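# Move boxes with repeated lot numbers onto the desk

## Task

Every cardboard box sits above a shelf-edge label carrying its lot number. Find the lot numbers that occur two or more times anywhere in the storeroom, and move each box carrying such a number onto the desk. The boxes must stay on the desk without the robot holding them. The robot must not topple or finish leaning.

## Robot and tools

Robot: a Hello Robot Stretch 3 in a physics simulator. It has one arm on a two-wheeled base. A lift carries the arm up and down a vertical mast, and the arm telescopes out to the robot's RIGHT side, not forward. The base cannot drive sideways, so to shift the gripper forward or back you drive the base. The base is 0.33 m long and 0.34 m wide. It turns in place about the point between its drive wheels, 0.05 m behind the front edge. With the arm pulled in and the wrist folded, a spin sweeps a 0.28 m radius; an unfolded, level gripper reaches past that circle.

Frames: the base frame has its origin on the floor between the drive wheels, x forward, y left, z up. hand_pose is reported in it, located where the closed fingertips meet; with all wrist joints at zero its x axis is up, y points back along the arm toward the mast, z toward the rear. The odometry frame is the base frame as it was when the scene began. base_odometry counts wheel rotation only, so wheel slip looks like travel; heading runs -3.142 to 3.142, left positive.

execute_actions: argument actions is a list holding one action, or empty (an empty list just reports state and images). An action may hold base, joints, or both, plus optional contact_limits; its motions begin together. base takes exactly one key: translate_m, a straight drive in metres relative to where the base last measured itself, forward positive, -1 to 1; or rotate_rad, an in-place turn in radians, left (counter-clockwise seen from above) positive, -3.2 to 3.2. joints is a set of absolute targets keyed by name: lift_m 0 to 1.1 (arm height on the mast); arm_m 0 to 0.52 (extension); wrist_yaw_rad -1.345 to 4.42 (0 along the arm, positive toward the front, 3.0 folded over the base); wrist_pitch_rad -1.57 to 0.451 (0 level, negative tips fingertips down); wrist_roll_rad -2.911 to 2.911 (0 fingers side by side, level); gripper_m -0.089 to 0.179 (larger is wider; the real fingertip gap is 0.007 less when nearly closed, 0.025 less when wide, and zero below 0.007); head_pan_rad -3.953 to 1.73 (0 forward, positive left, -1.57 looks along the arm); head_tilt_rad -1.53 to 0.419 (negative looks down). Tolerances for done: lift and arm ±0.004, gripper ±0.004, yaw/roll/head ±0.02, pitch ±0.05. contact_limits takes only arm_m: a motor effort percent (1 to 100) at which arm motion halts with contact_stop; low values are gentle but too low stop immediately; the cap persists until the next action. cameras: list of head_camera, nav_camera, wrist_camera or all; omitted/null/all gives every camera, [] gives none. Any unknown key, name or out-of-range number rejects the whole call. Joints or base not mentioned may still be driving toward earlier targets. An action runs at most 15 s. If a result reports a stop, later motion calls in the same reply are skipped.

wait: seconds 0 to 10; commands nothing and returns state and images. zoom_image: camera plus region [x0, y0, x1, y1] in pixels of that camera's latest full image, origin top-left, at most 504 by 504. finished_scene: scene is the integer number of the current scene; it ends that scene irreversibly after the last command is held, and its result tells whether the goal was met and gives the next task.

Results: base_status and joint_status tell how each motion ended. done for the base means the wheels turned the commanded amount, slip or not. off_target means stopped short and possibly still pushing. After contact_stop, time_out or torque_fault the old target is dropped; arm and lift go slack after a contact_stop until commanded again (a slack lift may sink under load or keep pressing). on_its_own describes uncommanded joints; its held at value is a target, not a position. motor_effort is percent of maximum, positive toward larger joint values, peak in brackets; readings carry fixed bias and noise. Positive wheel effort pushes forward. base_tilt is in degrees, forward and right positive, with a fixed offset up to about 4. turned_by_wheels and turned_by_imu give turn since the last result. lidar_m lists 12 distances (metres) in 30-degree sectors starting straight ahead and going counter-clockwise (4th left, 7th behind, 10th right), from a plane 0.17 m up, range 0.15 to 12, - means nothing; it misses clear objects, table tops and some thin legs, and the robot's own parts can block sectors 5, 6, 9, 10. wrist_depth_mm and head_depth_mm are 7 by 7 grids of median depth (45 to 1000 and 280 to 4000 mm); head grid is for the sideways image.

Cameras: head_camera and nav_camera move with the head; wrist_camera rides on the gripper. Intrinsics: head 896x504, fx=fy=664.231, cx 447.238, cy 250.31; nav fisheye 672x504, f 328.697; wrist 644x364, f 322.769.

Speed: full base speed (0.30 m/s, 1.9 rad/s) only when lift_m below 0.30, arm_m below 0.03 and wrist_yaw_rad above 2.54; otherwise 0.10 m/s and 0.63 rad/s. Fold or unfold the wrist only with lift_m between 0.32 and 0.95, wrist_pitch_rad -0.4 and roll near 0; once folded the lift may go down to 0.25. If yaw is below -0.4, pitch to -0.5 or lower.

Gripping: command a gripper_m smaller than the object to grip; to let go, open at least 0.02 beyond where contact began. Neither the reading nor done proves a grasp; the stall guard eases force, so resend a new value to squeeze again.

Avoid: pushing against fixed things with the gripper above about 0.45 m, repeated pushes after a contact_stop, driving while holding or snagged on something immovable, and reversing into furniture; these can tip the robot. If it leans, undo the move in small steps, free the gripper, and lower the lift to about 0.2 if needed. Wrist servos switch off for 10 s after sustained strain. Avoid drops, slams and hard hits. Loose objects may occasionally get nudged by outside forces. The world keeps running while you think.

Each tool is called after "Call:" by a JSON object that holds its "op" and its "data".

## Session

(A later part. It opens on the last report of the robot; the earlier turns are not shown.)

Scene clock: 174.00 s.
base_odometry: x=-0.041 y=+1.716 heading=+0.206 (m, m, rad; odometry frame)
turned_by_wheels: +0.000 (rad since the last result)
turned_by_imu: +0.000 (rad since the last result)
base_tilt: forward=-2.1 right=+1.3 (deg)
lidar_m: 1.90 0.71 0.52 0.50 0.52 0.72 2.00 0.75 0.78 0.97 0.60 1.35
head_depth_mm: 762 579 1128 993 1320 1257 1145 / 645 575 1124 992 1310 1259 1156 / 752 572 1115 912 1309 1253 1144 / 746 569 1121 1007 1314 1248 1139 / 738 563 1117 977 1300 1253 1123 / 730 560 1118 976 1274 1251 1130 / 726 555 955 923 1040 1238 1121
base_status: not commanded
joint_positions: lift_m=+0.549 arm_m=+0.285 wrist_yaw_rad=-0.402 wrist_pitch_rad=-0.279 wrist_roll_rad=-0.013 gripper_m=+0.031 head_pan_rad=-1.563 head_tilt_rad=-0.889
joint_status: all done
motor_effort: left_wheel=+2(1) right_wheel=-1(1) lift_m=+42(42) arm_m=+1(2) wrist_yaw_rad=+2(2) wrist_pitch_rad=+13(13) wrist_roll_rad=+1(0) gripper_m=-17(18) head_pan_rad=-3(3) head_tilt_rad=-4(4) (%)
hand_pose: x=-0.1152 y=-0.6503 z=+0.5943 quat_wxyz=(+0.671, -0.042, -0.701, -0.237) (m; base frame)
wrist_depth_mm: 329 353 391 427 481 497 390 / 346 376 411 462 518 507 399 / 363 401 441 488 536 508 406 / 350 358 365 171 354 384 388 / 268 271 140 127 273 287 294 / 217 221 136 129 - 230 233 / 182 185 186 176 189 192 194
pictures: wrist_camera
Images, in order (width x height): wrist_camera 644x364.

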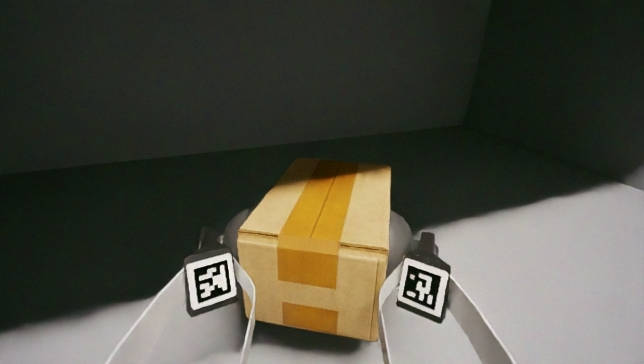

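Call:
{"op": "execute_actions", "data": {"actions": [{"joints":{"arm_m":0.0,"gripper_m":0.015,"wrist_yaw_rad":0}}], "cameras": []}}

Call:
{"op": "execute_actions", "data": {"actions": [{"joints":{"wrist_yaw_rad":2.7,"wrist_pitch_rad":-0.4}}], "cameras": []}}

Call:
{"op": "execute_actions", "data": {"actions": [{"joints":{"lift_m":0.285}}], "cameras": ["wrist_camera","nav_camera"]}}

Scene clock: 183.43 s.
base_odometry: x=-0.041 y=+1.716 heading=+0.206 (m, m, rad; odometry frame)
turned_by_wheels: +0.000 (rad since the last result)
turned_by_imu: -0.001 (rad since the last result)
base_tilt: forward=-2.0 right=+1.2 (deg)
lidar_m: 1.90 0.71 0.52 0.50 0.52 0.71 2.00 0.75 0.78 0.97 0.60 1.35
head_depth_mm: 764 579 1124 996 1323 1257 1148 / 645 577 1125 990 1322 1258 - / 753 571 1118 983 1314 1251 - / 746 568 1119 985 762 1254 - / 739 561 1118 978 1298 1248 1127 / 733 559 1119 973 1273 1250 1123 / 727 555 953 926 1038 1231 1119
base_status: not commanded
joint_positions: lift_m=+0.549 arm_m=+0.003 wrist_yaw_rad=+0.000 wrist_pitch_rad=-0.279 wrist_roll_rad=-0.013 gripper_m=+0.023 head_pan_rad=-1.563 head_tilt_rad=-0.889
joint_status: gripper_m off_target (ended at +0.023, target +0.015); the others done
joint sent to its limit — the command would take arm_m past its lower limit, so that joint was sent only as far as its limit.
on_its_own: gripper_m is held at +0.021, not at your +0.015, by its stall guard, which is not easing now
motor_effort: left_wheel=+2(2) right_wheel=-1(1) lift_m=+41(40) arm_m=-3(1) wrist_yaw_rad=+1(3) wrist_pitch_rad=+14(14) wrist_roll_rad=+0(0) gripper_m=-21(85) head_pan_rad=-3(3) head_tilt_rad=-3(4) (%)
hand_pose: x=-0.0216 y=-0.3875 z=+0.5942 quat_wxyz=(+0.705, +0.099, -0.695, -0.098) (m; base frame)
wrist_depth_mm: 374 545 640 639 637 637 608 / 375 548 679 678 695 675 611 / 377 483 539 550 568 577 550 / 342 359 364 171 357 385 392 / 320 318 141 126 308 319 318 / 386 526 136 129 128 820 596 / 403 538 699 656 715 731 586
pictures: none
No camera images: the call's "cameras" was empty. Leave "cameras" out to get every camera's image.

Scene clock: 185.77 s.
base_odometry: x=-0.041 y=+1.716 heading=+0.206 (m, m, rad; odometry frame)
turned_by_wheels: +0.000 (rad since the last result)
turned_by_imu: +0.000 (rad since the last result)
base_tilt: forward=-2.2 right=+1.4 (deg)
lidar_m: 1.90 0.71 0.52 0.50 0.52 0.71 2.01 0.75 0.77 0.97 0.60 1.35
head_depth_mm: 765 580 1132 994 1324 1265 1139 / 646 577 1122 987 1327 1259 - / 750 572 1112 986 1311 1248 - / 748 567 1120 981 1294 1258 - / 743 565 1114 977 1302 1253 1114 / 732 560 1116 972 1276 1246 1119 / 727 555 954 924 1040 1238 1127
base_status: not commanded
joint_positions: lift_m=+0.549 arm_m=+0.003 wrist_yaw_rad=+2.698 wrist_pitch_rad=-0.425 wrist_roll_rad=-0.013 gripper_m=+0.023 head_pan_rad=-1.563 head_tilt_rad=-0.889
joint_status: all done
on_its_own: gripper_m is held at +0.021, not at your +0.015, by its stall guard, which is not easing now
motor_effort: left_wheel=+2(2) right_wheel=-1(1) lift_m=+42(42) arm_m=-4(4) wrist_yaw_rad=+0(3) wrist_pitch_rad=+12(13) wrist_roll_rad=+0(0) gripper_m=-21(22) head_pan_rad=-3(3) head_tilt_rad=-3(4) (%)
hand_pose: x=+0.0746 y=+0.0540 z=+0.5603 quat_wxyz=(+0.298, +0.703, -0.004, +0.646) (m; base frame)
wrist_depth_mm: 398 434 493 543 618 718 872 / 429 483 524 594 689 796 967 / 459 511 564 650 770 921 - / 507 551 639 171 881 - - / - 614 140 126 926 - - / - 669 137 129 127 804 840 / - 676 699 668 715 718 715
pictures: none
No camera images: the call's "cameras" was empty. Leave "cameras" out to get every camera's image.

Scene clock: 189.00 s.
base_odometry: x=-0.041 y=+1.716 heading=+0.206 (m, m, rad; odometry frame)
turned_by_wheels: +0.000 (rad since the last result)
turned_by_imu: +0.000 (rad since the last result)
base_tilt: forward=-2.2 right=+1.4 (deg)
lidar_m: 1.91 0.71 0.52 0.50 0.52 0.71 2.01 0.75 0.78 0.97 0.60 1.34
head_depth_mm: 766 579 1130 993 1324 1258 1143 / 643 575 1124 997 1309 1255 1142 / 752 574 1121 983 1309 1254 1173 / 746 568 1121 979 1303 1250 1163 / 741 564 1121 975 1305 1254 1128 / 731 561 1121 976 1273 1252 1125 / 724 556 952 926 1041 1235 1123
base_status: not commanded
joint_positions: lift_m=+0.286 arm_m=+0.003 wrist_yaw_rad=+2.698 wrist_pitch_rad=-0.427 wrist_roll_rad=-0.013 gripper_m=+0.023 head_pan_rad=-1.563 head_tilt_rad=-0.889
joint_status: all done
on_its_own: gripper_m is held at +0.021, not at your +0.015, by its stall guard, which is not easing now
motor_effort: left_wheel=+2(2) right_wheel=-1(1) lift_m=+12(38) arm_m=-3(4) wrist_yaw_rad=+2(1) wrist_pitch_rad=+12(13) wrist_roll_rad=+0(0) gripper_m=-21(22) head_pan_rad=-3(3) head_tilt_rad=-4(4) (%)
hand_pose: x=+0.0745 y=+0.0539 z=+0.2964 quat_wxyz=(+0.298, +0.703, -0.004, +0.646) (m; base frame)
wrist_depth_mm: 406 440 487 546 601 720 859 / 431 473 523 597 717 812 990 / 467 514 573 645 767 868 - / 504 555 612 170 713 742 767 / - 557 140 126 576 608 622 / - 495 134 129 127 499 508 / - - - 411 432 440 439
pictures: nav_camera (sideways: a quarter turn counterclockwise sets it upright), wrist_camera
Images, in order (width x height): nav_camera 672x504, wrist_camera 644x364.

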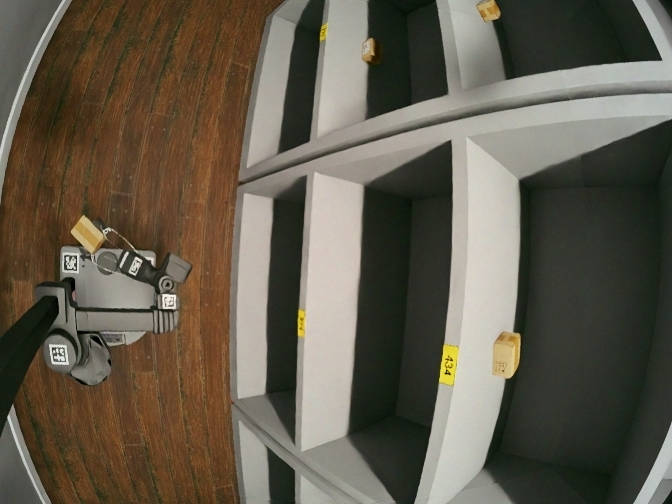

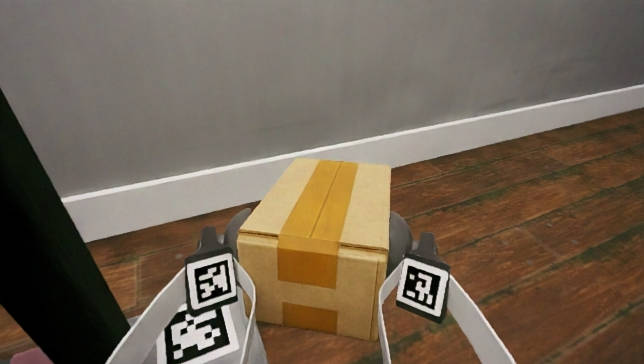

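Call:
{"op": "execute_actions", "data": {"actions": [{"base":{"translate_m":1.0},"joints":{"head_pan_rad":0,"head_tilt_rad":-0.6}}], "cameras": []}}

Call:
{"op": "execute_actions", "data": {"actions": [{"base":{"translate_m":0.8}}], "cameras": []}}

Call:
{"op": "execute_actions", "data": {"actions": [{"base":{"rotate_rad":-1.58}}], "cameras": ["nav_camera"]}}

Call:
{"op": "execute_actions", "data": {"actions": [{"base":{"translate_m":1.0}}], "cameras": []}}

Call:
{"op": "execute_actions", "data": {"actions": [{"base":{"translate_m":1.0},"joints":{"head_pan_rad":-0.5}}], "cameras": ["nav_camera","head_camera"]}}

Scene clock: 205.70 s.
base_odometry: x=+0.938 y=+1.921 heading=+0.206 (m, m, rad; odometry frame)
turned_by_wheels: +0.000 (rad since the last result)
turned_by_imu: +0.004 (rad since the last result)
base_tilt: forward=-2.1 right=+1.4 (deg)
lidar_m: 1.30 0.70 0.51 0.49 0.51 0.70 2.01 0.80 0.88 0.88 0.57 1.34
head_depth_mm: 1087 1201 1347 1515 1723 1501 1266 / 1084 1200 1346 1519 1714 1490 1259 / 1085 1194 1329 1522 1713 1488 1256 / 1082 1198 1339 1516 1710 1488 1258 / 1080 1194 1326 1512 1695 1479 1241 / 1079 1193 1339 1509 1676 1475 1245 / 1081 1183 1323 1478 1619 1431 1244
base_status: done
joint_positions: lift_m=+0.286 arm_m=+0.003 wrist_yaw_rad=+2.699 wrist_pitch_rad=-0.427 wrist_roll_rad=-0.013 gripper_m=+0.023 head_pan_rad=-0.007 head_tilt_rad=-0.605
joint_status: all done
on_its_own: gripper_m is held at +0.021, not at your +0.015, by its stall guard, which is not easing now
motor_effort: left_wheel=+1(14) right_wheel=-1(4) lift_m=+12(12) arm_m=-3(3) wrist_yaw_rad=+1(1) wrist_pitch_rad=+13(13) wrist_roll_rad=+0(0) gripper_m=-22(21) head_pan_rad=+3(46) head_tilt_rad=+2(16) (%)
hand_pose: x=+0.0744 y=+0.0540 z=+0.2964 quat_wxyz=(+0.298, +0.703, -0.003, +0.646) (m; base frame)
wrist_depth_mm: 398 434 488 539 613 716 839 / 424 463 513 583 671 793 938 / 458 502 570 636 738 888 992 / 502 541 601 170 718 750 762 / - 561 140 126 576 597 623 / - 502 135 129 127 503 511 / - - - 405 436 435 447
pictures: none
No camera images: the call's "cameras" was empty. Leave "cameras" out to get every camera's image.

Scene clock: 210.17 s.
base_odometry: x=+1.721 y=+2.084 heading=+0.206 (m, m, rad; odometry frame)
turned_by_wheels: +0.000 (rad since the last result)
turned_by_imu: +0.003 (rad since the last result)
base_tilt: forward=-2.0 right=+1.4 (deg)
lidar_m: 0.49 0.51 0.50 0.48 0.50 0.70 2.00 0.76 0.77 1.83 0.69 0.51
head_depth_mm: 382 422 471 534 617 725 887 / 382 422 470 533 615 728 881 / 381 420 469 531 612 723 883 / 381 420 469 531 614 723 878 / 380 420 469 530 611 721 877 / 380 420 468 530 611 717 876 / 379 418 466 528 608 719 874
base_status: done
joint_positions: lift_m=+0.286 arm_m=+0.003 wrist_yaw_rad=+2.699 wrist_pitch_rad=-0.427 wrist_roll_rad=-0.013 gripper_m=+0.023 head_pan_rad=-0.007 head_tilt_rad=-0.605
joint_status: not commanded
on_its_own: gripper_m is held at +0.021, not at your +0.015, by its stall guard, which is not easing now
motor_effort: left_wheel=+1(15) right_wheel=+0(4) lift_m=+12(13) arm_m=-3(3) wrist_yaw_rad=+1(1) wrist_pitch_rad=+13(13) wrist_roll_rad=+0(0) gripper_m=-21(21) head_pan_rad=+3(3) head_tilt_rad=+2(2) (%)
hand_pose: x=+0.0743 y=+0.0540 z=+0.2963 quat_wxyz=(+0.298, +0.703, -0.003, +0.646) (m; base frame)
wrist_depth_mm: 392 428 470 527 579 475 373 / 421 463 515 573 636 494 380 / 453 489 555 639 685 511 394 / 495 537 594 170 656 522 408 / - 553 140 126 577 528 421 / - 507 135 128 127 502 420 / - - - 411 433 441 418
pictures: none
No camera images: the call's "cameras" was empty. Leave "cameras" out to get every camera's image.

Scene clock: 212.33 s.
base_odometry: x=+1.721 y=+2.084 heading=-1.374 (m, m, rad; odometry frame)
turned_by_wheels: -1.580 (rad since the last result)
turned_by_imu: -1.569 (rad since the last result)
base_tilt: forward=-2.0 right=+1.3 (deg)
lidar_m: 1.90 0.70 0.51 0.49 0.51 0.50 0.48 0.50 0.69 1.89 0.76 0.76
head_depth_mm: 2845 3037 3234 2412 1829 1415 1258 / 2868 3072 3213 2360 1823 1492 1260 / 2820 3146 3323 2351 1824 1479 1247 / 2822 3119 3314 2354 1813 1483 1245 / 2846 3157 3289 2340 1808 1478 1250 / 2649 2657 2688 2226 1802 1469 1241 / 1660 1694 1707 1687 1656 1457 1237
base_status: done
joint_positions: lift_m=+0.286 arm_m=+0.003 wrist_yaw_rad=+2.699 wrist_pitch_rad=-0.427 wrist_roll_rad=-0.013 gripper_m=+0.023 head_pan_rad=-0.007 head_tilt_rad=-0.605
joint_status: not commanded
on_its_own: gripper_m is held at +0.021, not at your +0.015, by its stall guard, which is not easing now
motor_effort: left_wheel=+3(17) right_wheel=-2(6) lift_m=+11(12) arm_m=-4(3) wrist_yaw_rad=+0(1) wrist_pitch_rad=+13(13) wrist_roll_rad=+0(0) gripper_m=-22(21) head_pan_rad=+3(3) head_tilt_rad=+1(1) (%)
hand_pose: x=+0.0743 y=+0.0539 z=+0.2963 quat_wxyz=(+0.298, +0.703, -0.003, +0.646) (m; base frame)
wrist_depth_mm: 397 431 484 543 627 705 848 / 425 466 520 585 679 798 984 / 459 498 565 634 752 880 - / 496 533 605 170 717 751 762 / - 552 140 127 583 608 614 / - 497 134 128 127 505 519 / - - - 408 432 434 439
pictures: nav_camera (sideways: a quarter turn counterclockwise sets it upright)
Images, in order (width x height): nav_camera 672x504.

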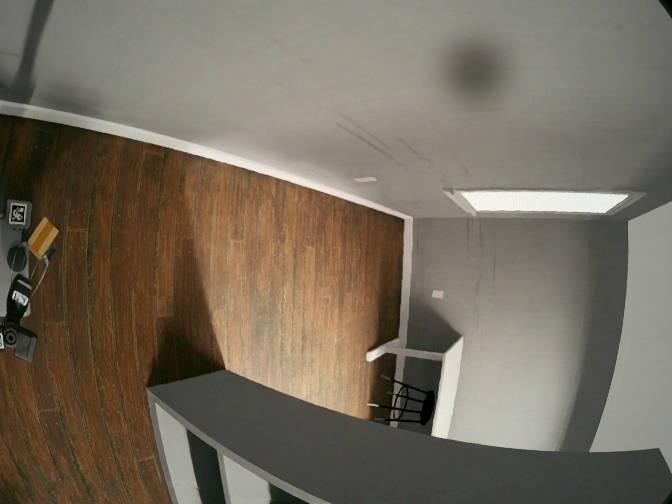

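Scene clock: 217.27 s.
base_odometry: x=+1.917 y=+1.104 heading=-1.374 (m, m, rad; odometry frame)
turned_by_wheels: +0.000 (rad since the last result)
turned_by_imu: +0.004 (rad since the last result)
base_tilt: forward=-1.9 right=+1.4 (deg)
lidar_m: 1.88 0.69 0.51 0.49 0.51 0.70 1.49 1.55 0.56 0.54 2.75 2.02
head_depth_mm: 1961 2132 2404 2260 1832 1493 1260 / 1953 2146 2408 2360 1816 1494 1259 / 1971 2192 2431 2355 1826 1479 1253 / 1955 2135 2393 2335 1795 1479 1252 / 1940 2154 2407 2360 1814 1473 1247 / 1931 2116 2349 2224 1805 1477 1242 / 1635 1622 1646 1667 1643 1435 1239
base_status: done
joint_positions: lift_m=+0.286 arm_m=+0.003 wrist_yaw_rad=+2.699 wrist_pitch_rad=-0.427 wrist_roll_rad=-0.013 gripper_m=+0.023 head_pan_rad=-0.007 head_tilt_rad=-0.605
joint_status: not commanded
on_its_own: gripper_m is held at +0.021, not at your +0.015, by its stall guard, which is not easing now
motor_effort: left_wheel=+3(16) right_wheel=-2(4) lift_m=+12(13) arm_m=-3(3) wrist_yaw_rad=+1(2) wrist_pitch_rad=+13(13) wrist_roll_rad=+0(0) gripper_m=-21(22) head_pan_rad=+3(3) head_tilt_rad=+2(2) (%)
hand_pose: x=+0.0743 y=+0.0539 z=+0.2963 quat_wxyz=(+0.298, +0.703, -0.003, +0.646) (m; base frame)
wrist_depth_mm: 394 434 479 542 609 704 830 / 421 463 515 581 660 786 969 / 458 499 560 647 758 896 - / 498 537 599 170 710 735 756 / - 570 140 127 580 609 618 / - 498 134 129 127 503 520 / - - - 409 434 437 435
pictures: none
No camera images: the call's "cameras" was empty. Leave "cameras" out to get every camera's image.

Scene clock: 222.30 s.
base_odometry: x=+2.113 y=+0.123 heading=-1.374 (m, m, rad; odometry frame)
turned_by_wheels: +0.000 (rad since the last result)
turned_by_imu: +0.004 (rad since the last result)
base_tilt: forward=-2.2 right=+1.4 (deg)
lidar_m: 1.28 0.68 0.50 0.48 0.50 0.69 1.96 1.17 1.47 3.84 1.17 1.17
head_depth_mm: 1450 1643 1499 1102 1767 1499 1258 / 1365 1520 1494 1322 1654 1487 1267 / 1291 1437 1483 1867 1773 1491 1253 / 1228 1368 1497 1719 1809 1476 1258 / 1162 1278 1431 1598 1740 1466 1246 / 1107 1219 1343 1508 1678 1479 1238 / 1059 1159 1268 1406 1590 1473 1245
base_status: done
joint_positions: lift_m=+0.286 arm_m=+0.003 wrist_yaw_rad=+2.699 wrist_pitch_rad=-0.427 wrist_roll_rad=-0.013 gripper_m=+0.023 head_pan_rad=-0.493 head_tilt_rad=-0.605
joint_status: all done
on_its_own: gripper_m is held at +0.021, not at your +0.015, by its stall guard, which is not easing now
motor_effort: left_wheel=+2(17) right_wheel=-1(2) lift_m=+12(12) arm_m=-4(3) wrist_yaw_rad=+0(2) wrist_pitch_rad=+13(13) wrist_roll_rad=+0(0) gripper_m=-21(21) head_pan_rad=-4(32) head_tilt_rad=+2(2) (%)
hand_pose: x=+0.0743 y=+0.0539 z=+0.2963 quat_wxyz=(+0.298, +0.703, -0.003, +0.646) (m; base frame)
wrist_depth_mm: 389 429 472 524 602 686 802 / 421 454 514 575 671 781 921 / 451 495 550 637 752 857 958 / 496 530 599 170 704 748 783 / - 551 140 126 575 617 627 / - 499 134 128 127 505 509 / - - - 416 433 438 442
pictures: head_camera (sideways: a quarter turn clockwise sets it upright), nav_camera (sideways: a quarter turn counterclockwise sets it upright)
Images, in order (width x height): head_camera 896x504, nav_camera 672x504.

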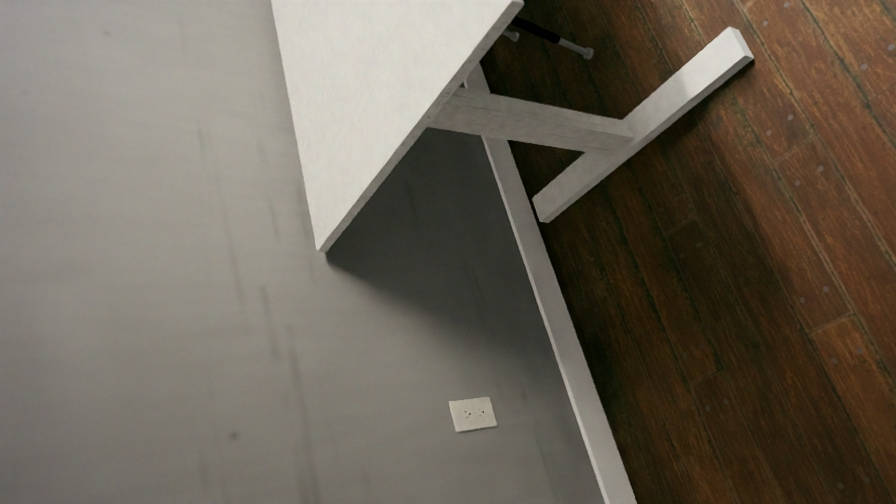

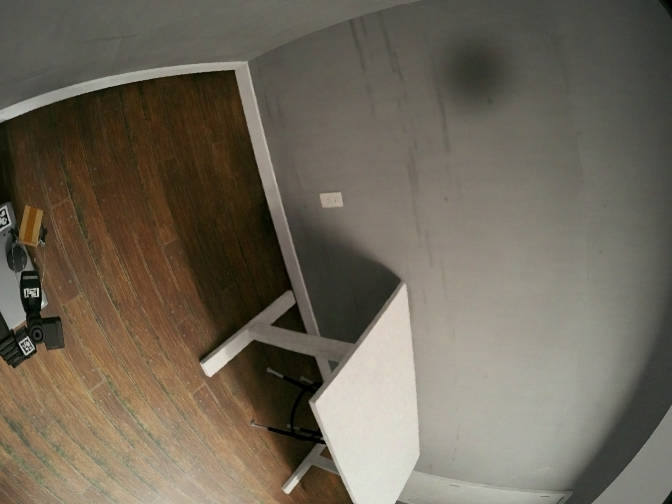

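Call:
{"op": "execute_actions", "data": {"actions": [{"base":{"translate_m":0.8},"joints":{"head_pan_rad":-1.57,"head_tilt_rad":-0.7}}], "cameras": []}}

Call:
{"op": "execute_actions", "data": {"actions": [{"joints":{"lift_m":0.85}}], "cameras": []}}

Call:
{"op": "execute_actions", "data": {"actions": [{"joints":{"wrist_yaw_rad":0,"wrist_pitch_rad":-0.25}}], "cameras": []}}

Call:
{"op": "execute_actions", "data": {"actions": [{"joints":{"arm_m":0.45}}]}}

Scene clock: 233.73 s.
base_odometry: x=+2.270 y=-0.661 heading=-1.373 (m, m, rad; odometry frame)
turned_by_wheels: +0.000 (rad since the last result)
turned_by_imu: +0.003 (rad since the last result)
base_tilt: forward=-2.0 right=+1.0 (deg)
lidar_m: 0.47 0.49 0.49 0.48 0.49 0.68 1.95 1.92 2.63 0.82 0.66 0.49
head_depth_mm: 3735 3855 2781 1963 1699 1406 1217 / 3588 3771 1223 957 1679 1410 1209 / 3774 1791 1220 953 1690 1391 1198 / 3756 1774 1212 980 1625 1391 1202 / 3646 1762 1199 983 1566 1383 1206 / 2167 1746 1199 974 1654 1388 1196 / 1429 1452 1188 970 1517 1354 1197
base_status: done
joint_positions: lift_m=+0.286 arm_m=+0.003 wrist_yaw_rad=+2.699 wrist_pitch_rad=-0.427 wrist_roll_rad=-0.013 gripper_m=+0.023 head_pan_rad=-1.563 head_tilt_rad=-0.692
joint_status: all done
on_its_own: gripper_m is held at +0.021, not at your +0.015, by its stall guard, which is not easing now
motor_effort: left_wheel=+1(15) right_wheel=-1(3) lift_m=+12(12) arm_m=-4(3) wrist_yaw_rad=+0(2) wrist_pitch_rad=+13(13) wrist_roll_rad=+0(0) gripper_m=-22(22) head_pan_rad=-3(43) head_tilt_rad=-3(10) (%)
hand_pose: x=+0.0743 y=+0.0539 z=+0.2963 quat_wxyz=(+0.298, +0.703, -0.003, +0.646) (m; base frame)
wrist_depth_mm: 385 420 467 523 567 452 362 / 413 452 502 564 606 470 365 / 447 483 549 631 667 489 380 / 484 535 582 170 650 507 392 / - 563 140 126 575 522 406 / - 500 134 129 128 490 409 / - - - 407 432 439 417
pictures: none
No camera images: the call's "cameras" was empty. Leave "cameras" out to get every camera's image.

Scene clock: 239.70 s.
base_odometry: x=+2.270 y=-0.661 heading=-1.373 (m, m, rad; odometry frame)
turned_by_wheels: +0.000 (rad since the last result)
turned_by_imu: -0.001 (rad since the last result)
base_tilt: forward=-2.1 right=+1.2 (deg)
lidar_m: 0.47 0.49 0.49 0.48 0.50 0.68 1.95 1.92 2.63 0.82 0.66 0.49
head_depth_mm: 3671 3977 2776 1969 1700 1484 - / 3607 3748 1233 959 1680 1477 - / 3669 1804 1224 955 1673 1398 - / 3791 1767 1204 982 1638 1394 - / 3650 1767 1204 977 1560 1404 - / 2158 1741 1198 975 1657 1387 1176 / 1446 1463 1189 971 1512 1356 1191
base_status: not commanded
joint_positions: lift_m=+0.849 arm_m=+0.003 wrist_yaw_rad=+2.699 wrist_pitch_rad=-0.427 wrist_roll_rad=-0.013 gripper_m=+0.023 head_pan_rad=-1.563 head_tilt_rad=-0.692
joint_status: all done
on_its_own: gripper_m is held at +0.021, not at your +0.015, by its stall guard, which is not easing now
motor_effort: left_wheel=+1(1) right_wheel=-1(0) lift_m=+41(43) arm_m=-3(3) wrist_yaw_rad=+1(1) wrist_pitch_rad=+13(13) wrist_roll_rad=+0(0) gripper_m=-22(22) head_pan_rad=-4(3) head_tilt_rad=-3(2) (%)
hand_pose: x=+0.0743 y=+0.0539 z=+0.8598 quat_wxyz=(+0.298, +0.703, -0.003, +0.646) (m; base frame)
wrist_depth_mm: 380 411 466 518 565 458 359 / 396 433 501 567 609 471 368 / 425 487 551 618 683 494 380 / 485 529 610 169 661 508 396 / - 580 140 126 640 535 399 / - 640 136 128 127 545 416 / - 789 854 958 846 551 430
pictures: none
No camera images: the call's "cameras" was empty. Leave "cameras" out to get every camera's image.

Scene clock: 242.03 s.
base_odometry: x=+2.270 y=-0.661 heading=-1.374 (m, m, rad; odometry frame)
turned_by_wheels: +0.000 (rad since the last result)
turned_by_imu: +0.000 (rad since the last result)
base_tilt: forward=-2.1 right=+1.3 (deg)
lidar_m: 0.47 0.49 0.49 0.48 0.49 0.68 1.95 1.92 2.63 0.82 0.66 0.49
head_depth_mm: 3662 3889 2786 1963 1684 1478 - / 3594 3773 1223 959 1680 1477 - / 3735 1800 1223 953 1632 1396 - / 3647 1786 1212 948 489 - - / 3669 1761 1202 981 1613 1391 1200 / 2168 1738 1185 977 1645 1386 1198 / 1445 1451 1185 962 1509 1348 1190
base_status: not commanded
joint_positions: lift_m=+0.849 arm_m=+0.003 wrist_yaw_rad=+0.002 wrist_pitch_rad=-0.287 wrist_roll_rad=-0.013 gripper_m=+0.023 head_pan_rad=-1.563 head_tilt_rad=-0.692
joint_status: all done
on_its_own: gripper_m is held at +0.021, not at your +0.015, by its stall guard, which is not easing now
motor_effort: left_wheel=+1(2) right_wheel=-1(0) lift_m=+42(42) arm_m=-4(4) wrist_yaw_rad=-2(2) wrist_pitch_rad=+17(19) wrist_roll_rad=+0(0) gripper_m=-21(22) head_pan_rad=-3(3) head_tilt_rad=-3(3) (%)
hand_pose: x=-0.0211 y=-0.3868 z=+0.8924 quat_wxyz=(+0.705, +0.102, -0.695, -0.100) (m; base frame)
wrist_depth_mm: 571 813 - - - - - / 565 853 - - - - - / 575 787 880 907 - - - / 546 595 602 170 598 - - / 587 783 141 126 515 - - / 590 810 136 129 127 - - / 598 815 - 860 - - -
pictures: none
No camera images: the call's "cameras" was empty. Leave "cameras" out to get every camera's image.

Scene clock: 246.50 s.
base_odometry: x=+2.270 y=-0.661 heading=-1.374 (m, m, rad; odometry frame)
turned_by_wheels: +0.000 (rad since the last result)
turned_by_imu: +0.000 (rad since the last result)
base_tilt: forward=-2.1 right=+1.4 (deg)
lidar_m: 0.47 0.49 0.49 0.47 0.49 0.68 1.95 1.92 2.63 0.82 0.66 0.49
head_depth_mm: 3716 3901 2794 2109 - - 1190 / 3721 3722 1430 - 1633 1380 1201 / 3643 1845 - 956 1676 1396 1206 / 3680 1771 - 988 1620 1397 1200 / 3641 1745 1201 977 1575 1382 1201 / 2166 1764 1196 970 1650 1386 1193 / 1442 1467 1181 968 1525 1356 1183
base_status: not commanded
joint_positions: lift_m=+0.849 arm_m=+0.450 wrist_yaw_rad=+0.000 wrist_pitch_rad=-0.286 wrist_roll_rad=-0.013 gripper_m=+0.023 head_pan_rad=-1.563 head_tilt_rad=-0.692
joint_status: all done
on_its_own: gripper_m is held at +0.021, not at your +0.015, by its stall guard, which is not easing now
motor_effort: left_wheel=+1(1) right_wheel=-1(1) lift_m=+41(41) arm_m=+2(0) wrist_yaw_rad=+0(1) wrist_pitch_rad=+17(17) wrist_roll_rad=+0(0) gripper_m=-22(21) head_pan_rad=-3(3) head_tilt_rad=-3(2) (%)
hand_pose: x=-0.0215 y=-0.8337 z=+0.8926 quat_wxyz=(+0.705, +0.102, -0.695, -0.100) (m; base frame)
wrist_depth_mm: 558 812 - - - - - / 563 841 - - - - - / 573 780 879 870 - - - / 548 587 592 170 579 - - / 439 451 140 126 451 497 - / 360 364 136 128 128 384 - / 304 305 309 292 316 319 323
pictures: head_camera (sideways: a quarter turn clockwise sets it upright), nav_camera (sideways: a quarter turn counterclockwise sets it upright), wrist_camera
Images, in order (width x height): head_camera 896x504, nav_camera 672x504, wrist_camera 644x364.

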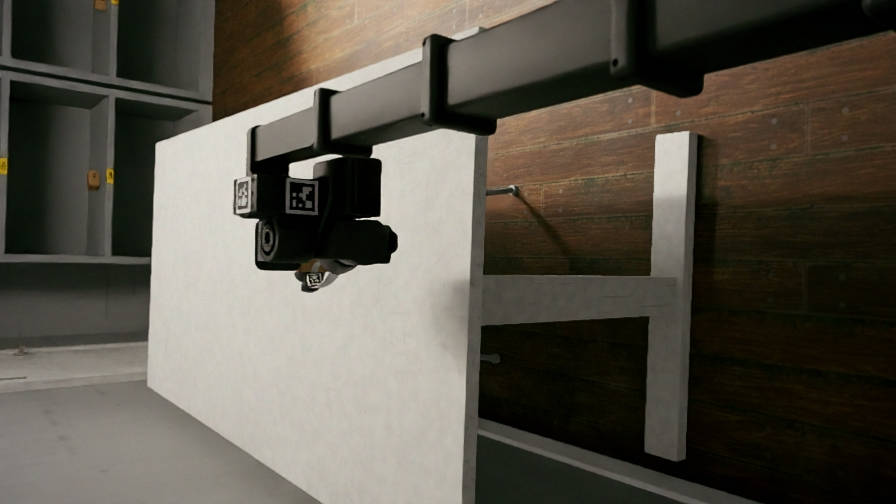

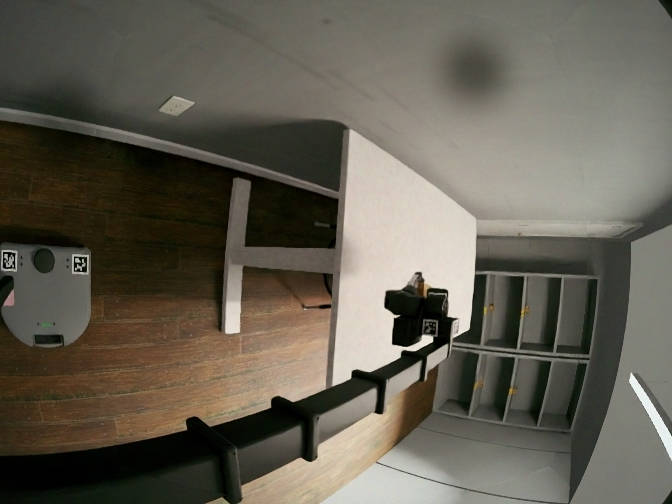

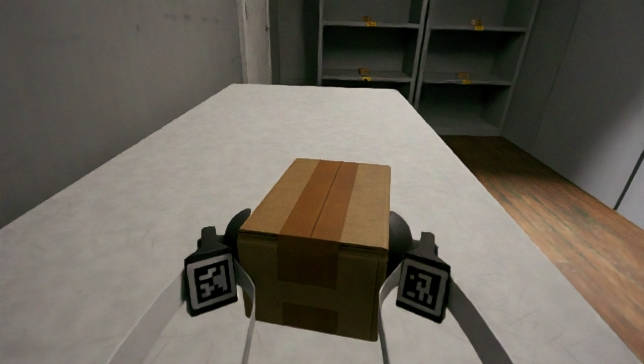

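Call:
{"op": "execute_actions", "data": {"actions": [{"joints":{"arm_m":0.51,"lift_m":0.705}}], "cameras": ["wrist_camera"]}}

Scene clock: 254.30 s.
base_odometry: x=+2.270 y=-0.661 heading=-1.374 (m, m, rad; odometry frame)
turned_by_wheels: +0.000 (rad since the last result)
turned_by_imu: +0.000 (rad since the last result)
base_tilt: forward=-1.9 right=+1.5 (deg)
lidar_m: 0.47 0.49 0.49 0.48 0.49 0.68 1.95 1.92 2.63 0.83 0.66 0.49
head_depth_mm: 3677 3901 2808 1982 1689 1446 1234 / 3603 3752 1230 956 1742 - 1186 / 3669 1793 1266 895 1675 1393 1202 / 3699 1775 1265 1016 1621 1393 1201 / 3662 1751 1194 978 1577 1379 1199 / 2181 1742 1195 974 1655 1394 1195 / 1447 1465 1186 967 1524 1353 1191
base_status: not commanded
joint_positions: lift_m=+0.706 arm_m=+0.510 wrist_yaw_rad=+0.000 wrist_pitch_rad=-0.285 wrist_roll_rad=-0.013 gripper_m=+0.023 head_pan_rad=-1.563 head_tilt_rad=-0.692
joint_status: all done
on_its_own: gripper_m is held at +0.021, not at your +0.015, by its stall guard, which is not easing now
motor_effort: left_wheel=+1(1) right_wheel=-1(1) lift_m=+12(35) arm_m=+2(5) wrist_yaw_rad=-1(1) wrist_pitch_rad=+17(17) wrist_roll_rad=+1(0) gripper_m=-22(21) head_pan_rad=-4(3) head_tilt_rad=-3(3) (%)
hand_pose: x=-0.0215 y=-0.8938 z=+0.7491 quat_wxyz=(+0.705, +0.102, -0.695, -0.100) (m; base frame)
wrist_depth_mm: 557 814 - - - - - / 544 724 782 790 862 - - / 398 410 419 430 442 459 - / 281 282 291 171 283 304 312 / 216 217 140 126 217 231 234 / 174 177 136 128 127 185 186 / 146 148 149 141 152 154 154
pictures: wrist_camera
Images, in order (width x height): wrist_camera 644x364.

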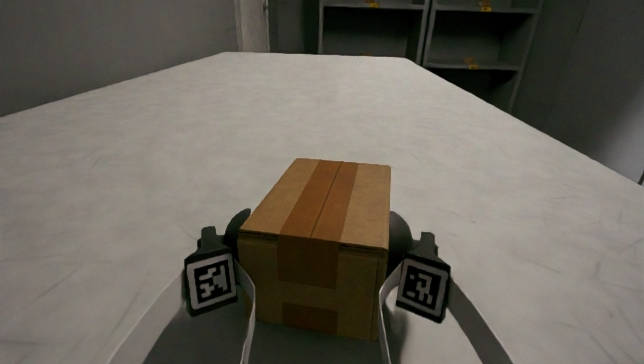

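Call:
{"op": "execute_actions", "data": {"actions": [{"joints":{"lift_m":0.697}}], "cameras": []}}

Call:
{"op": "execute_actions", "data": {"actions": [{"joints":{"gripper_m":0.14}}], "cameras": []}}

Call:
{"op": "execute_actions", "data": {"actions": [{"joints":{"arm_m":0.005,"lift_m":0.74}}], "cameras": ["wrist_camera"]}}

Call:
{"op": "execute_actions", "data": {"actions": [{"joints":{"wrist_yaw_rad":2.7,"wrist_pitch_rad":-0.4,"gripper_m":0.04}}], "cameras": []}}

Call:
{"op": "execute_actions", "data": {"actions": [{"joints":{"lift_m":0.285}}], "cameras": []}}

Scene clock: 263.37 s.
base_odometry: x=+2.270 y=-0.661 heading=-1.374 (m, m, rad; odometry frame)
turned_by_wheels: +0.000 (rad since the last result)
turned_by_imu: +0.000 (rad since the last result)
base_tilt: forward=-2.2 right=+1.5 (deg)
lidar_m: 0.47 0.49 0.49 0.48 0.50 0.68 1.95 1.92 2.63 0.82 0.66 0.49
head_depth_mm: 3706 3897 2792 1956 1686 1428 1233 / 3579 3735 1225 955 1740 - - / 3708 1788 1245 926 1674 1392 1204 / 3650 1780 1263 1057 1627 1396 1198 / 3700 1765 1198 980 1563 1383 1199 / 2179 1730 1190 974 1664 1383 1197 / 1453 1455 1192 967 1510 1361 1192
base_status: not commanded
joint_positions: lift_m=+0.698 arm_m=+0.510 wrist_yaw_rad=+0.000 wrist_pitch_rad=-0.279 wrist_roll_rad=-0.013 gripper_m=+0.023 head_pan_rad=-1.563 head_tilt_rad=-0.692
joint_status: all done
on_its_own: gripper_m is held at +0.021, not at your +0.015, by its stall guard, which is not easing now
motor_effort: left_wheel=+1(2) right_wheel=+0(0) lift_m=+12(13) arm_m=+2(2) wrist_yaw_rad=+2(0) wrist_pitch_rad=+14(16) wrist_roll_rad=+0(0) gripper_m=-21(21) head_pan_rad=-3(3) head_tilt_rad=-2(2) (%)
hand_pose: x=-0.0215 y=-0.8944 z=+0.7428 quat_wxyz=(+0.705, +0.099, -0.695, -0.098) (m; base frame)
wrist_depth_mm: 562 817 - - - - - / 553 718 773 806 873 - - / 391 399 416 420 426 445 - / 269 274 279 170 273 294 298 / 207 209 140 126 207 220 223 / 166 169 136 128 128 175 178 / 139 141 142 138 144 147 148
pictures: none
No camera images: the call's "cameras" was empty. Leave "cameras" out to get every camera's image.

Scene clock: 265.03 s.
base_odometry: x=+2.270 y=-0.661 heading=-1.374 (m, m, rad; odometry frame)
turned_by_wheels: +0.000 (rad since the last result)
turned_by_imu: +0.000 (rad since the last result)
base_tilt: forward=-2.2 right=+1.3 (deg)
lidar_m: 0.47 0.49 0.49 0.47 0.49 0.68 1.95 1.92 2.63 0.83 0.66 0.49
head_depth_mm: 3672 3859 2785 1964 1690 1434 1243 / 3622 3773 1226 956 1744 - - / 3744 1795 1246 922 1673 1402 1209 / 3728 1780 1262 1065 1616 1397 1202 / 3739 1756 1209 979 1564 1388 1200 / 2168 1763 1200 975 1652 1394 1196 / 1440 1465 1188 968 1519 1358 1193
base_status: not commanded
joint_positions: lift_m=+0.698 arm_m=+0.510 wrist_yaw_rad=+0.000 wrist_pitch_rad=-0.275 wrist_roll_rad=-0.013 gripper_m=+0.140 head_pan_rad=-1.563 head_tilt_rad=-0.692
joint_status: all done
motor_effort: left_wheel=+1(1) right_wheel=-1(1) lift_m=+12(12) arm_m=+2(2) wrist_yaw_rad=+0(1) wrist_pitch_rad=+12(14) wrist_roll_rad=+0(0) gripper_m=+1(91) head_pan_rad=-4(3) head_tilt_rad=-3(3) (%)
hand_pose: x=-0.0215 y=-0.8947 z=+0.7436 quat_wxyz=(+0.705, +0.098, -0.695, -0.097) (m; base frame)
wrist_depth_mm: 561 809 - - - - - / 551 726 782 837 883 - - / 393 406 417 420 439 452 - / 273 277 281 173 278 298 305 / 208 219 201 131 209 234 225 / 168 - 164 131 170 183 179 / - 142 143 140 141 143 149
pictures: none
No camera images: the call's "cameras" was empty. Leave "cameras" out to get every camera's image.

Scene clock: 269.93 s.
base_odometry: x=+2.270 y=-0.661 heading=-1.374 (m, m, rad; odometry frame)
turned_by_wheels: +0.000 (rad since the last result)
turned_by_imu: +0.000 (rad since the last result)
base_tilt: forward=-2.2 right=+1.4 (deg)
lidar_m: 0.47 0.49 0.49 0.48 0.49 0.68 1.96 1.92 2.62 0.82 0.66 0.49
head_depth_mm: 3732 3979 2823 1983 1695 1404 1261 / 3628 3805 1232 958 1683 1405 1262 / 3751 1801 1211 953 1660 1387 1264 / 3792 1788 1213 979 1632 1382 - / 3669 1771 1205 977 1577 1361 1200 / 2180 1750 1193 973 1662 1383 1197 / 1438 1458 1181 965 1514 1346 1194
base_status: not commanded
joint_positions: lift_m=+0.739 arm_m=+0.005 wrist_yaw_rad=+0.000 wrist_pitch_rad=-0.274 wrist_roll_rad=-0.013 gripper_m=+0.140 head_pan_rad=-1.563 head_tilt_rad=-0.692
joint_status: all done
motor_effort: left_wheel=+0(1) right_wheel=-1(0) lift_m=+40(43) arm_m=-4(1) wrist_yaw_rad=+1(0) wrist_pitch_rad=+11(12) wrist_roll_rad=+0(0) gripper_m=+1(0) head_pan_rad=-3(4) head_tilt_rad=-3(2) (%)
hand_pose: x=-0.0215 y=-0.3905 z=+0.7855 quat_wxyz=(+0.705, +0.097, -0.695, -0.096) (m; base frame)
wrist_depth_mm: 576 848 - - - - - / 574 774 - - - - - / 522 541 560 583 586 - - / 575 839 - - - - - / 581 740 - - - - - / 572 - - - - - - / 547 862 - 960 - - -
pictures: wrist_camera
Images, in order (width x height): wrist_camera 644x364.

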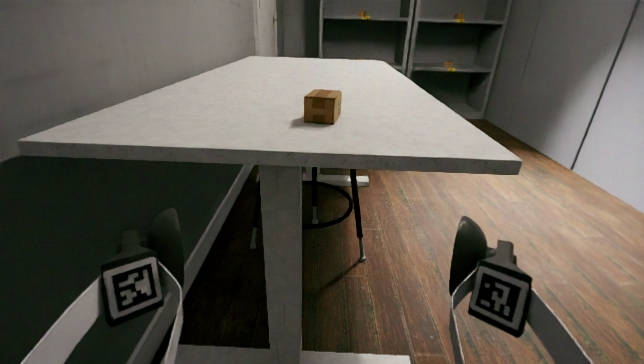

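Scene clock: 272.30 s.
base_odometry: x=+2.270 y=-0.661 heading=-1.373 (m, m, rad; odometry frame)
turned_by_wheels: +0.000 (rad since the last result)
turned_by_imu: +0.000 (rad since the last result)
base_tilt: forward=-2.2 right=+1.4 (deg)
lidar_m: 0.47 0.49 0.49 0.48 0.50 0.68 1.95 1.91 2.62 0.82 0.66 0.49
head_depth_mm: 3818 3933 2838 1985 1703 1420 1268 / 3602 3726 1225 960 1688 1403 1259 / 3766 1813 1220 952 1680 1398 1254 / 3707 1782 1213 983 1631 1397 1253 / 3677 1752 1208 979 1573 1381 1250 / 2182 1756 1198 974 1650 1376 1198 / 1443 1458 1187 968 1512 1350 1186
base_status: not commanded
joint_positions: lift_m=+0.739 arm_m=+0.005 wrist_yaw_rad=+2.698 wrist_pitch_rad=-0.414 wrist_roll_rad=-0.013 gripper_m=+0.040 head_pan_rad=-1.563 head_tilt_rad=-0.692
joint_status: all done
motor_effort: left_wheel=+1(1) right_wheel=+0(1) lift_m=+40(40) arm_m=-3(3) wrist_yaw_rad=+2(0) wrist_pitch_rad=+7(9) wrist_roll_rad=+0(0) gripper_m=+1(94) head_pan_rad=-3(3) head_tilt_rad=-3(3) (%)
hand_pose: x=+0.0752 y=+0.0529 z=+0.7528 quat_wxyz=(+0.294, +0.702, -0.008, +0.648) (m; base frame)
wrist_depth_mm: 368 397 464 529 565 454 357 / 408 446 498 561 605 474 372 / 444 490 547 624 664 487 379 / 481 527 595 707 704 508 388 / - 570 657 785 715 528 399 / - 641 736 875 684 538 413 / - 715 827 872 857 562 431
pictures: none
No camera images: the call's "cameras" was empty. Leave "cameras" out to get every camera's image.

Scene clock: 277.27 s.
base_odometry: x=+2.270 y=-0.661 heading=-1.373 (m, m, rad; odometry frame)
turned_by_wheels: +0.000 (rad since the last result)
turned_by_imu: +0.000 (rad since the last result)
base_tilt: forward=-2.2 right=+1.4 (deg)
lidar_m: 0.47 0.49 0.49 0.47 0.49 0.68 1.95 1.92 2.63 0.83 0.66 0.49
head_depth_mm: 3708 3832 2789 1969 1688 1407 1213 / 3671 3789 1229 962 1685 1411 1214 / 3658 1793 1218 954 1665 1389 1208 / 3730 1772 1211 980 1632 1392 1198 / 3695 1764 1203 979 1584 1380 1196 / 2161 1731 1191 973 1660 1385 1191 / 1455 1457 1186 968 1511 1349 1193
base_status: not commanded
joint_positions: lift_m=+0.286 arm_m=+0.005 wrist_yaw_rad=+2.698 wrist_pitch_rad=-0.416 wrist_roll_rad=-0.013 gripper_m=+0.040 head_pan_rad=-1.563 head_tilt_rad=-0.692
joint_status: all done
motor_effort: left_wheel=+1(2) right_wheel=-1(1) lift_m=+11(34) arm_m=-3(3) wrist_yaw_rad=+3(2) wrist_pitch_rad=+8(8) wrist_roll_rad=+0(0) gripper_m=+0(0) head_pan_rad=-3(3) head_tilt_rad=-3(2) (%)
hand_pose: x=+0.0751 y=+0.0527 z=+0.2989 quat_wxyz=(+0.295, +0.702, -0.007, +0.648) (m; base frame)
wrist_depth_mm: 388 422 470 515 567 451 355 / 411 449 504 564 620 472 370 / 453 484 545 634 672 489 380 / 477 522 586 670 685 509 387 / - 551 592 591 615 512 404 / - 498 505 500 528 496 407 / - - - 436 439 446 415
pictures: none
No camera images: the call's "cameras" was empty. Leave "cameras" out to get every camera's image.

Call:
{"op": "execute_actions", "data": {"actions": [{"base":{"translate_m":-1.0},"joints":{"head_pan_rad":0,"head_tilt_rad":-0.5}}], "cameras": []}}

Call:
{"op": "execute_actions", "data": {"actions": [{"base":{"rotate_rad":-1.58}}], "cameras": ["nav_camera"]}}

Call:
{"op": "execute_actions", "data": {"actions": [{"base":{"translate_m":1.0}}], "cameras": []}}

Call:
{"op": "execute_actions", "data": {"actions": [{"base":{"translate_m":1.0}}], "cameras": []}}

Call:
{"op": "execute_actions", "data": {"actions": [{"base":{"translate_m":1.0}}], "cameras": ["nav_camera","head_camera"]}}

Scene clock: 292.20 s.
base_odometry: x=+2.074 y=+0.319 heading=-1.373 (m, m, rad; odometry frame)
turned_by_wheels: +0.000 (rad since the last result)
turned_by_imu: -0.005 (rad since the last result)
base_tilt: forward=-2.2 right=+1.3 (deg)
lidar_m: 1.48 0.69 0.50 0.48 0.50 0.69 1.96 0.99 1.18 3.30 1.57 1.32
head_depth_mm: 1243 1361 1478 1642 1841 1625 1340 / 1251 1353 1480 1640 1850 1604 1331 / 1237 1347 1477 1637 1830 1611 1332 / 1239 1348 1459 1638 1817 1604 1324 / 1243 1344 1474 1617 1816 1588 1320 / 1236 1343 1478 1626 1809 1594 1321 / 1238 1342 1441 1568 1645 1534 1322
base_status: done
joint_positions: lift_m=+0.286 arm_m=+0.005 wrist_yaw_rad=+2.699 wrist_pitch_rad=-0.416 wrist_roll_rad=-0.013 gripper_m=+0.040 head_pan_rad=-0.007 head_tilt_rad=-0.507
joint_status: all done
motor_effort: left_wheel=+1(11) right_wheel=-1(5) lift_m=+12(12) arm_m=-4(3) wrist_yaw_rad=+0(2) wrist_pitch_rad=+8(8) wrist_roll_rad=+0(0) gripper_m=+1(0) head_pan_rad=+3(43) head_tilt_rad=+2(13) (%)
hand_pose: x=+0.0750 y=+0.0527 z=+0.2988 quat_wxyz=(+0.295, +0.702, -0.007, +0.648) (m; base frame)
wrist_depth_mm: 392 425 465 529 610 709 809 / 424 456 509 578 659 798 959 / 455 494 560 637 740 879 - / 492 533 608 681 760 771 780 / - 562 593 603 610 608 626 / - 501 502 499 534 515 526 / - - - 440 437 443 444
pictures: none
No camera images: the call's "cameras" was empty. Leave "cameras" out to get every camera's image.

Scene clock: 294.50 s.
base_odometry: x=+2.074 y=+0.319 heading=-2.953 (m, m, rad; odometry frame)
turned_by_wheels: -1.580 (rad since the last result)
turned_by_imu: -1.569 (rad since the last result)
base_tilt: forward=-2.0 right=+1.4 (deg)
lidar_m: 3.15 1.57 1.32 1.48 0.70 0.50 0.48 0.50 0.69 1.84 0.99 1.17
head_depth_mm: 2278 2268 2235 2226 1982 1611 1340 / 3196 3212 3189 2695 2047 1615 1338 / 3602 3985 - 2839 2041 1616 1327 / 3637 - - 2781 2053 1614 1314 / 3641 3788 3936 2793 2016 1597 1320 / 3658 3918 - 2758 2015 1583 1320 / 3539 3928 3935 2762 1996 1587 1321
base_status: done
joint_positions: lift_m=+0.286 arm_m=+0.005 wrist_yaw_rad=+2.699 wrist_pitch_rad=-0.416 wrist_roll_rad=-0.013 gripper_m=+0.040 head_pan_rad=-0.007 head_tilt_rad=-0.507
joint_status: not commanded
motor_effort: left_wheel=+3(17) right_wheel=-2(5) lift_m=+12(12) arm_m=-4(3) wrist_yaw_rad=+1(1) wrist_pitch_rad=+8(8) wrist_roll_rad=+0(0) gripper_m=+0(0) head_pan_rad=+3(3) head_tilt_rad=+3(2) (%)
hand_pose: x=+0.0750 y=+0.0527 z=+0.2988 quat_wxyz=(+0.295, +0.702, -0.007, +0.648) (m; base frame)
wrist_depth_mm: - - - - - - - / - - - - - - - / 948 927 942 959 - - - / 718 734 745 738 751 769 760 / - 589 610 610 630 622 623 / - 495 503 508 531 518 520 / - - - 436 440 443 453
pictures: nav_camera (sideways: a quarter turn counterclockwise sets it upright)
Images, in order (width x height): nav_camera 672x504.

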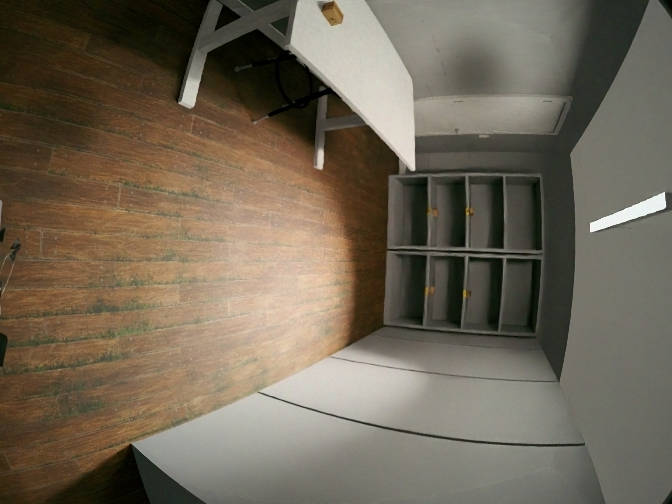

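Scene clock: 299.53 s.
base_odometry: x=+1.091 y=+0.132 heading=-2.953 (m, m, rad; odometry frame)
turned_by_wheels: +0.000 (rad since the last result)
turned_by_imu: +0.004 (rad since the last result)
base_tilt: forward=-2.0 right=+1.3 (deg)
lidar_m: 2.82 1.46 0.89 1.05 1.54 1.55 1.49 1.55 0.85 0.82 0.85 1.16
head_depth_mm: 2276 2245 2251 2239 1984 1625 1341 / 2776 2986 2994 2753 2055 1613 1343 / 2785 3021 3340 2779 2038 1606 1319 / 2797 3003 3296 2754 2029 1601 1328 / 2771 2937 3087 2735 2017 1600 1321 / 2823 3088 3251 2769 2015 1589 1320 / 2780 3046 3205 2728 2002 1585 1320
base_status: done
joint_positions: lift_m=+0.286 arm_m=+0.005 wrist_yaw_rad=+2.699 wrist_pitch_rad=-0.416 wrist_roll_rad=-0.013 gripper_m=+0.040 head_pan_rad=-0.007 head_tilt_rad=-0.507
joint_status: not commanded
motor_effort: left_wheel=+3(16) right_wheel=-2(3) lift_m=+12(13) arm_m=-3(3) wrist_yaw_rad=+1(1) wrist_pitch_rad=+8(8) wrist_roll_rad=+0(0) gripper_m=+0(0) head_pan_rad=+3(3) head_tilt_rad=+2(2) (%)
hand_pose: x=+0.0749 y=+0.0527 z=+0.2988 quat_wxyz=(+0.295, +0.702, -0.007, +0.648) (m; base frame)
wrist_depth_mm: - - - - - - - / - - - - - - - / 928 908 930 979 - - - / 715 709 754 741 768 757 786 / - 588 614 600 623 613 617 / - 498 501 508 529 508 520 / - - - 435 438 440 449
pictures: none
No camera images: the call's "cameras" was empty. Leave "cameras" out to get every camera's image.

Scene clock: 304.57 s.
base_odometry: x=+0.109 y=-0.055 heading=-2.953 (m, m, rad; odometry frame)
turned_by_wheels: +0.000 (rad since the last result)
turned_by_imu: +0.004 (rad since the last result)
base_tilt: forward=-2.2 right=+1.4 (deg)
lidar_m: 1.81 2.07 1.54 1.01 1.07 1.55 2.50 1.16 0.85 0.82 0.85 1.17
head_depth_mm: 1879 1977 2094 2086 2025 1600 1337 / 1934 2060 2235 2505 2025 1624 1338 / 1935 2051 2259 2475 2047 1617 1329 / 1944 2039 2243 2482 2018 1607 1316 / 1543 1944 1976 2117 2030 1590 1328 / 1912 2040 2219 2450 2005 1592 1320 / 1934 2022 2212 2439 2005 1595 1319
base_status: done
joint_positions: lift_m=+0.286 arm_m=+0.005 wrist_yaw_rad=+2.699 wrist_pitch_rad=-0.416 wrist_roll_rad=-0.013 gripper_m=+0.040 head_pan_rad=-0.007 head_tilt_rad=-0.506
joint_status: not commanded
motor_effort: left_wheel=+2(16) right_wheel=-1(3) lift_m=+12(12) arm_m=-3(3) wrist_yaw_rad=+2(1) wrist_pitch_rad=+8(8) wrist_roll_rad=+0(0) gripper_m=+0(1) head_pan_rad=+3(3) head_tilt_rad=+2(2) (%)
hand_pose: x=+0.0749 y=+0.0527 z=+0.2988 quat_wxyz=(+0.295, +0.702, -0.007, +0.648) (m; base frame)
wrist_depth_mm: - - - - - - - / - - - - - - - / 932 924 944 954 - - - / 717 725 720 740 753 762 776 / - 583 620 597 624 609 621 / - 500 497 500 523 512 519 / - - - 436 434 443 443
pictures: none
No camera images: the call's "cameras" was empty. Leave "cameras" out to get every camera's image.

Scene clock: 309.60 s.
base_odometry: x=-0.873 y=-0.243 heading=-2.953 (m, m, rad; odometry frame)
turned_by_wheels: +0.000 (rad since the last result)
turned_by_imu: +0.004 (rad since the last result)
base_tilt: forward=-2.1 right=+1.4 (deg)
lidar_m: 0.81 1.30 1.30 1.46 1.36 1.86 3.52 1.16 0.85 0.83 0.86 1.11
head_depth_mm: 1057 1139 942 1384 1210 1430 1296 / 1047 1137 1055 1383 1213 1431 1288 / 1047 1137 1051 1372 1199 1428 1283 / 1049 1132 1033 1379 1193 1424 1277 / 996 1021 885 1073 1102 1154 1254 / 662 712 780 885 1044 1116 1261 / 1017 1114 1015 1367 1177 1408 1273
base_status: done
joint_positions: lift_m=+0.286 arm_m=+0.005 wrist_yaw_rad=+2.699 wrist_pitch_rad=-0.416 wrist_roll_rad=-0.013 gripper_m=+0.040 head_pan_rad=-0.007 head_tilt_rad=-0.506
joint_status: not commanded
motor_effort: left_wheel=+2(15) right_wheel=+0(3) lift_m=+12(12) arm_m=-4(3) wrist_yaw_rad=+1(0) wrist_pitch_rad=+8(8) wrist_roll_rad=+0(0) gripper_m=+0(0) head_pan_rad=+3(3) head_tilt_rad=+2(2) (%)
hand_pose: x=+0.0749 y=+0.0527 z=+0.2987 quat_wxyz=(+0.295, +0.702, -0.007, +0.648) (m; base frame)
wrist_depth_mm: - - - - - - 964 / - - - - - - - / 936 922 947 972 - 920 848 / 720 727 731 746 746 777 696 / - 598 613 602 615 621 625 / - 491 509 509 524 513 511 / - - - 434 435 443 449
pictures: head_camera (sideways: a quarter turn clockwise sets it upright), nav_camera (sideways: a quarter turn counterclockwise sets it upright)
Images, in order (width x height): head_camera 896x504, nav_camera 672x504.

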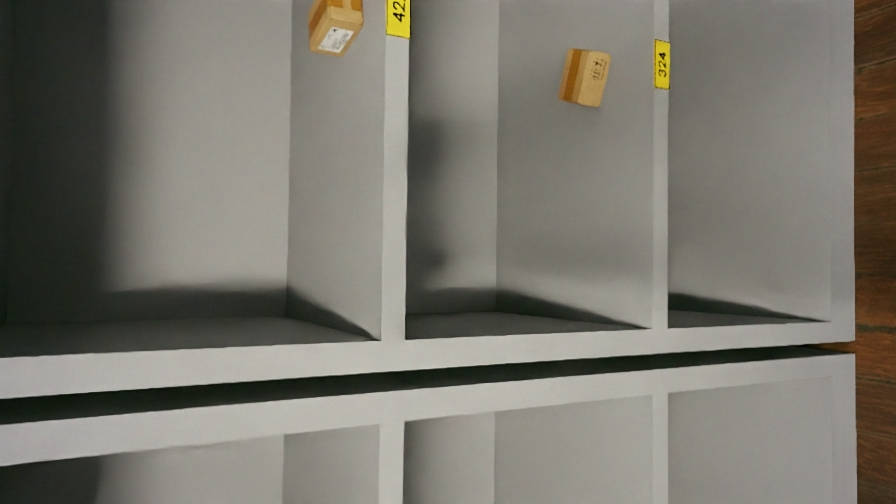

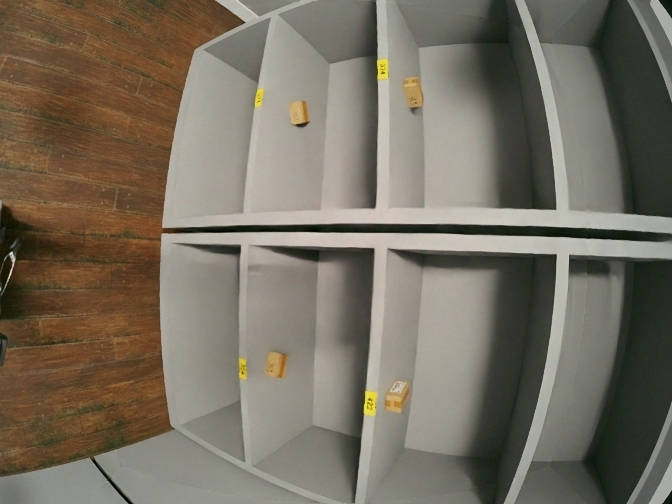

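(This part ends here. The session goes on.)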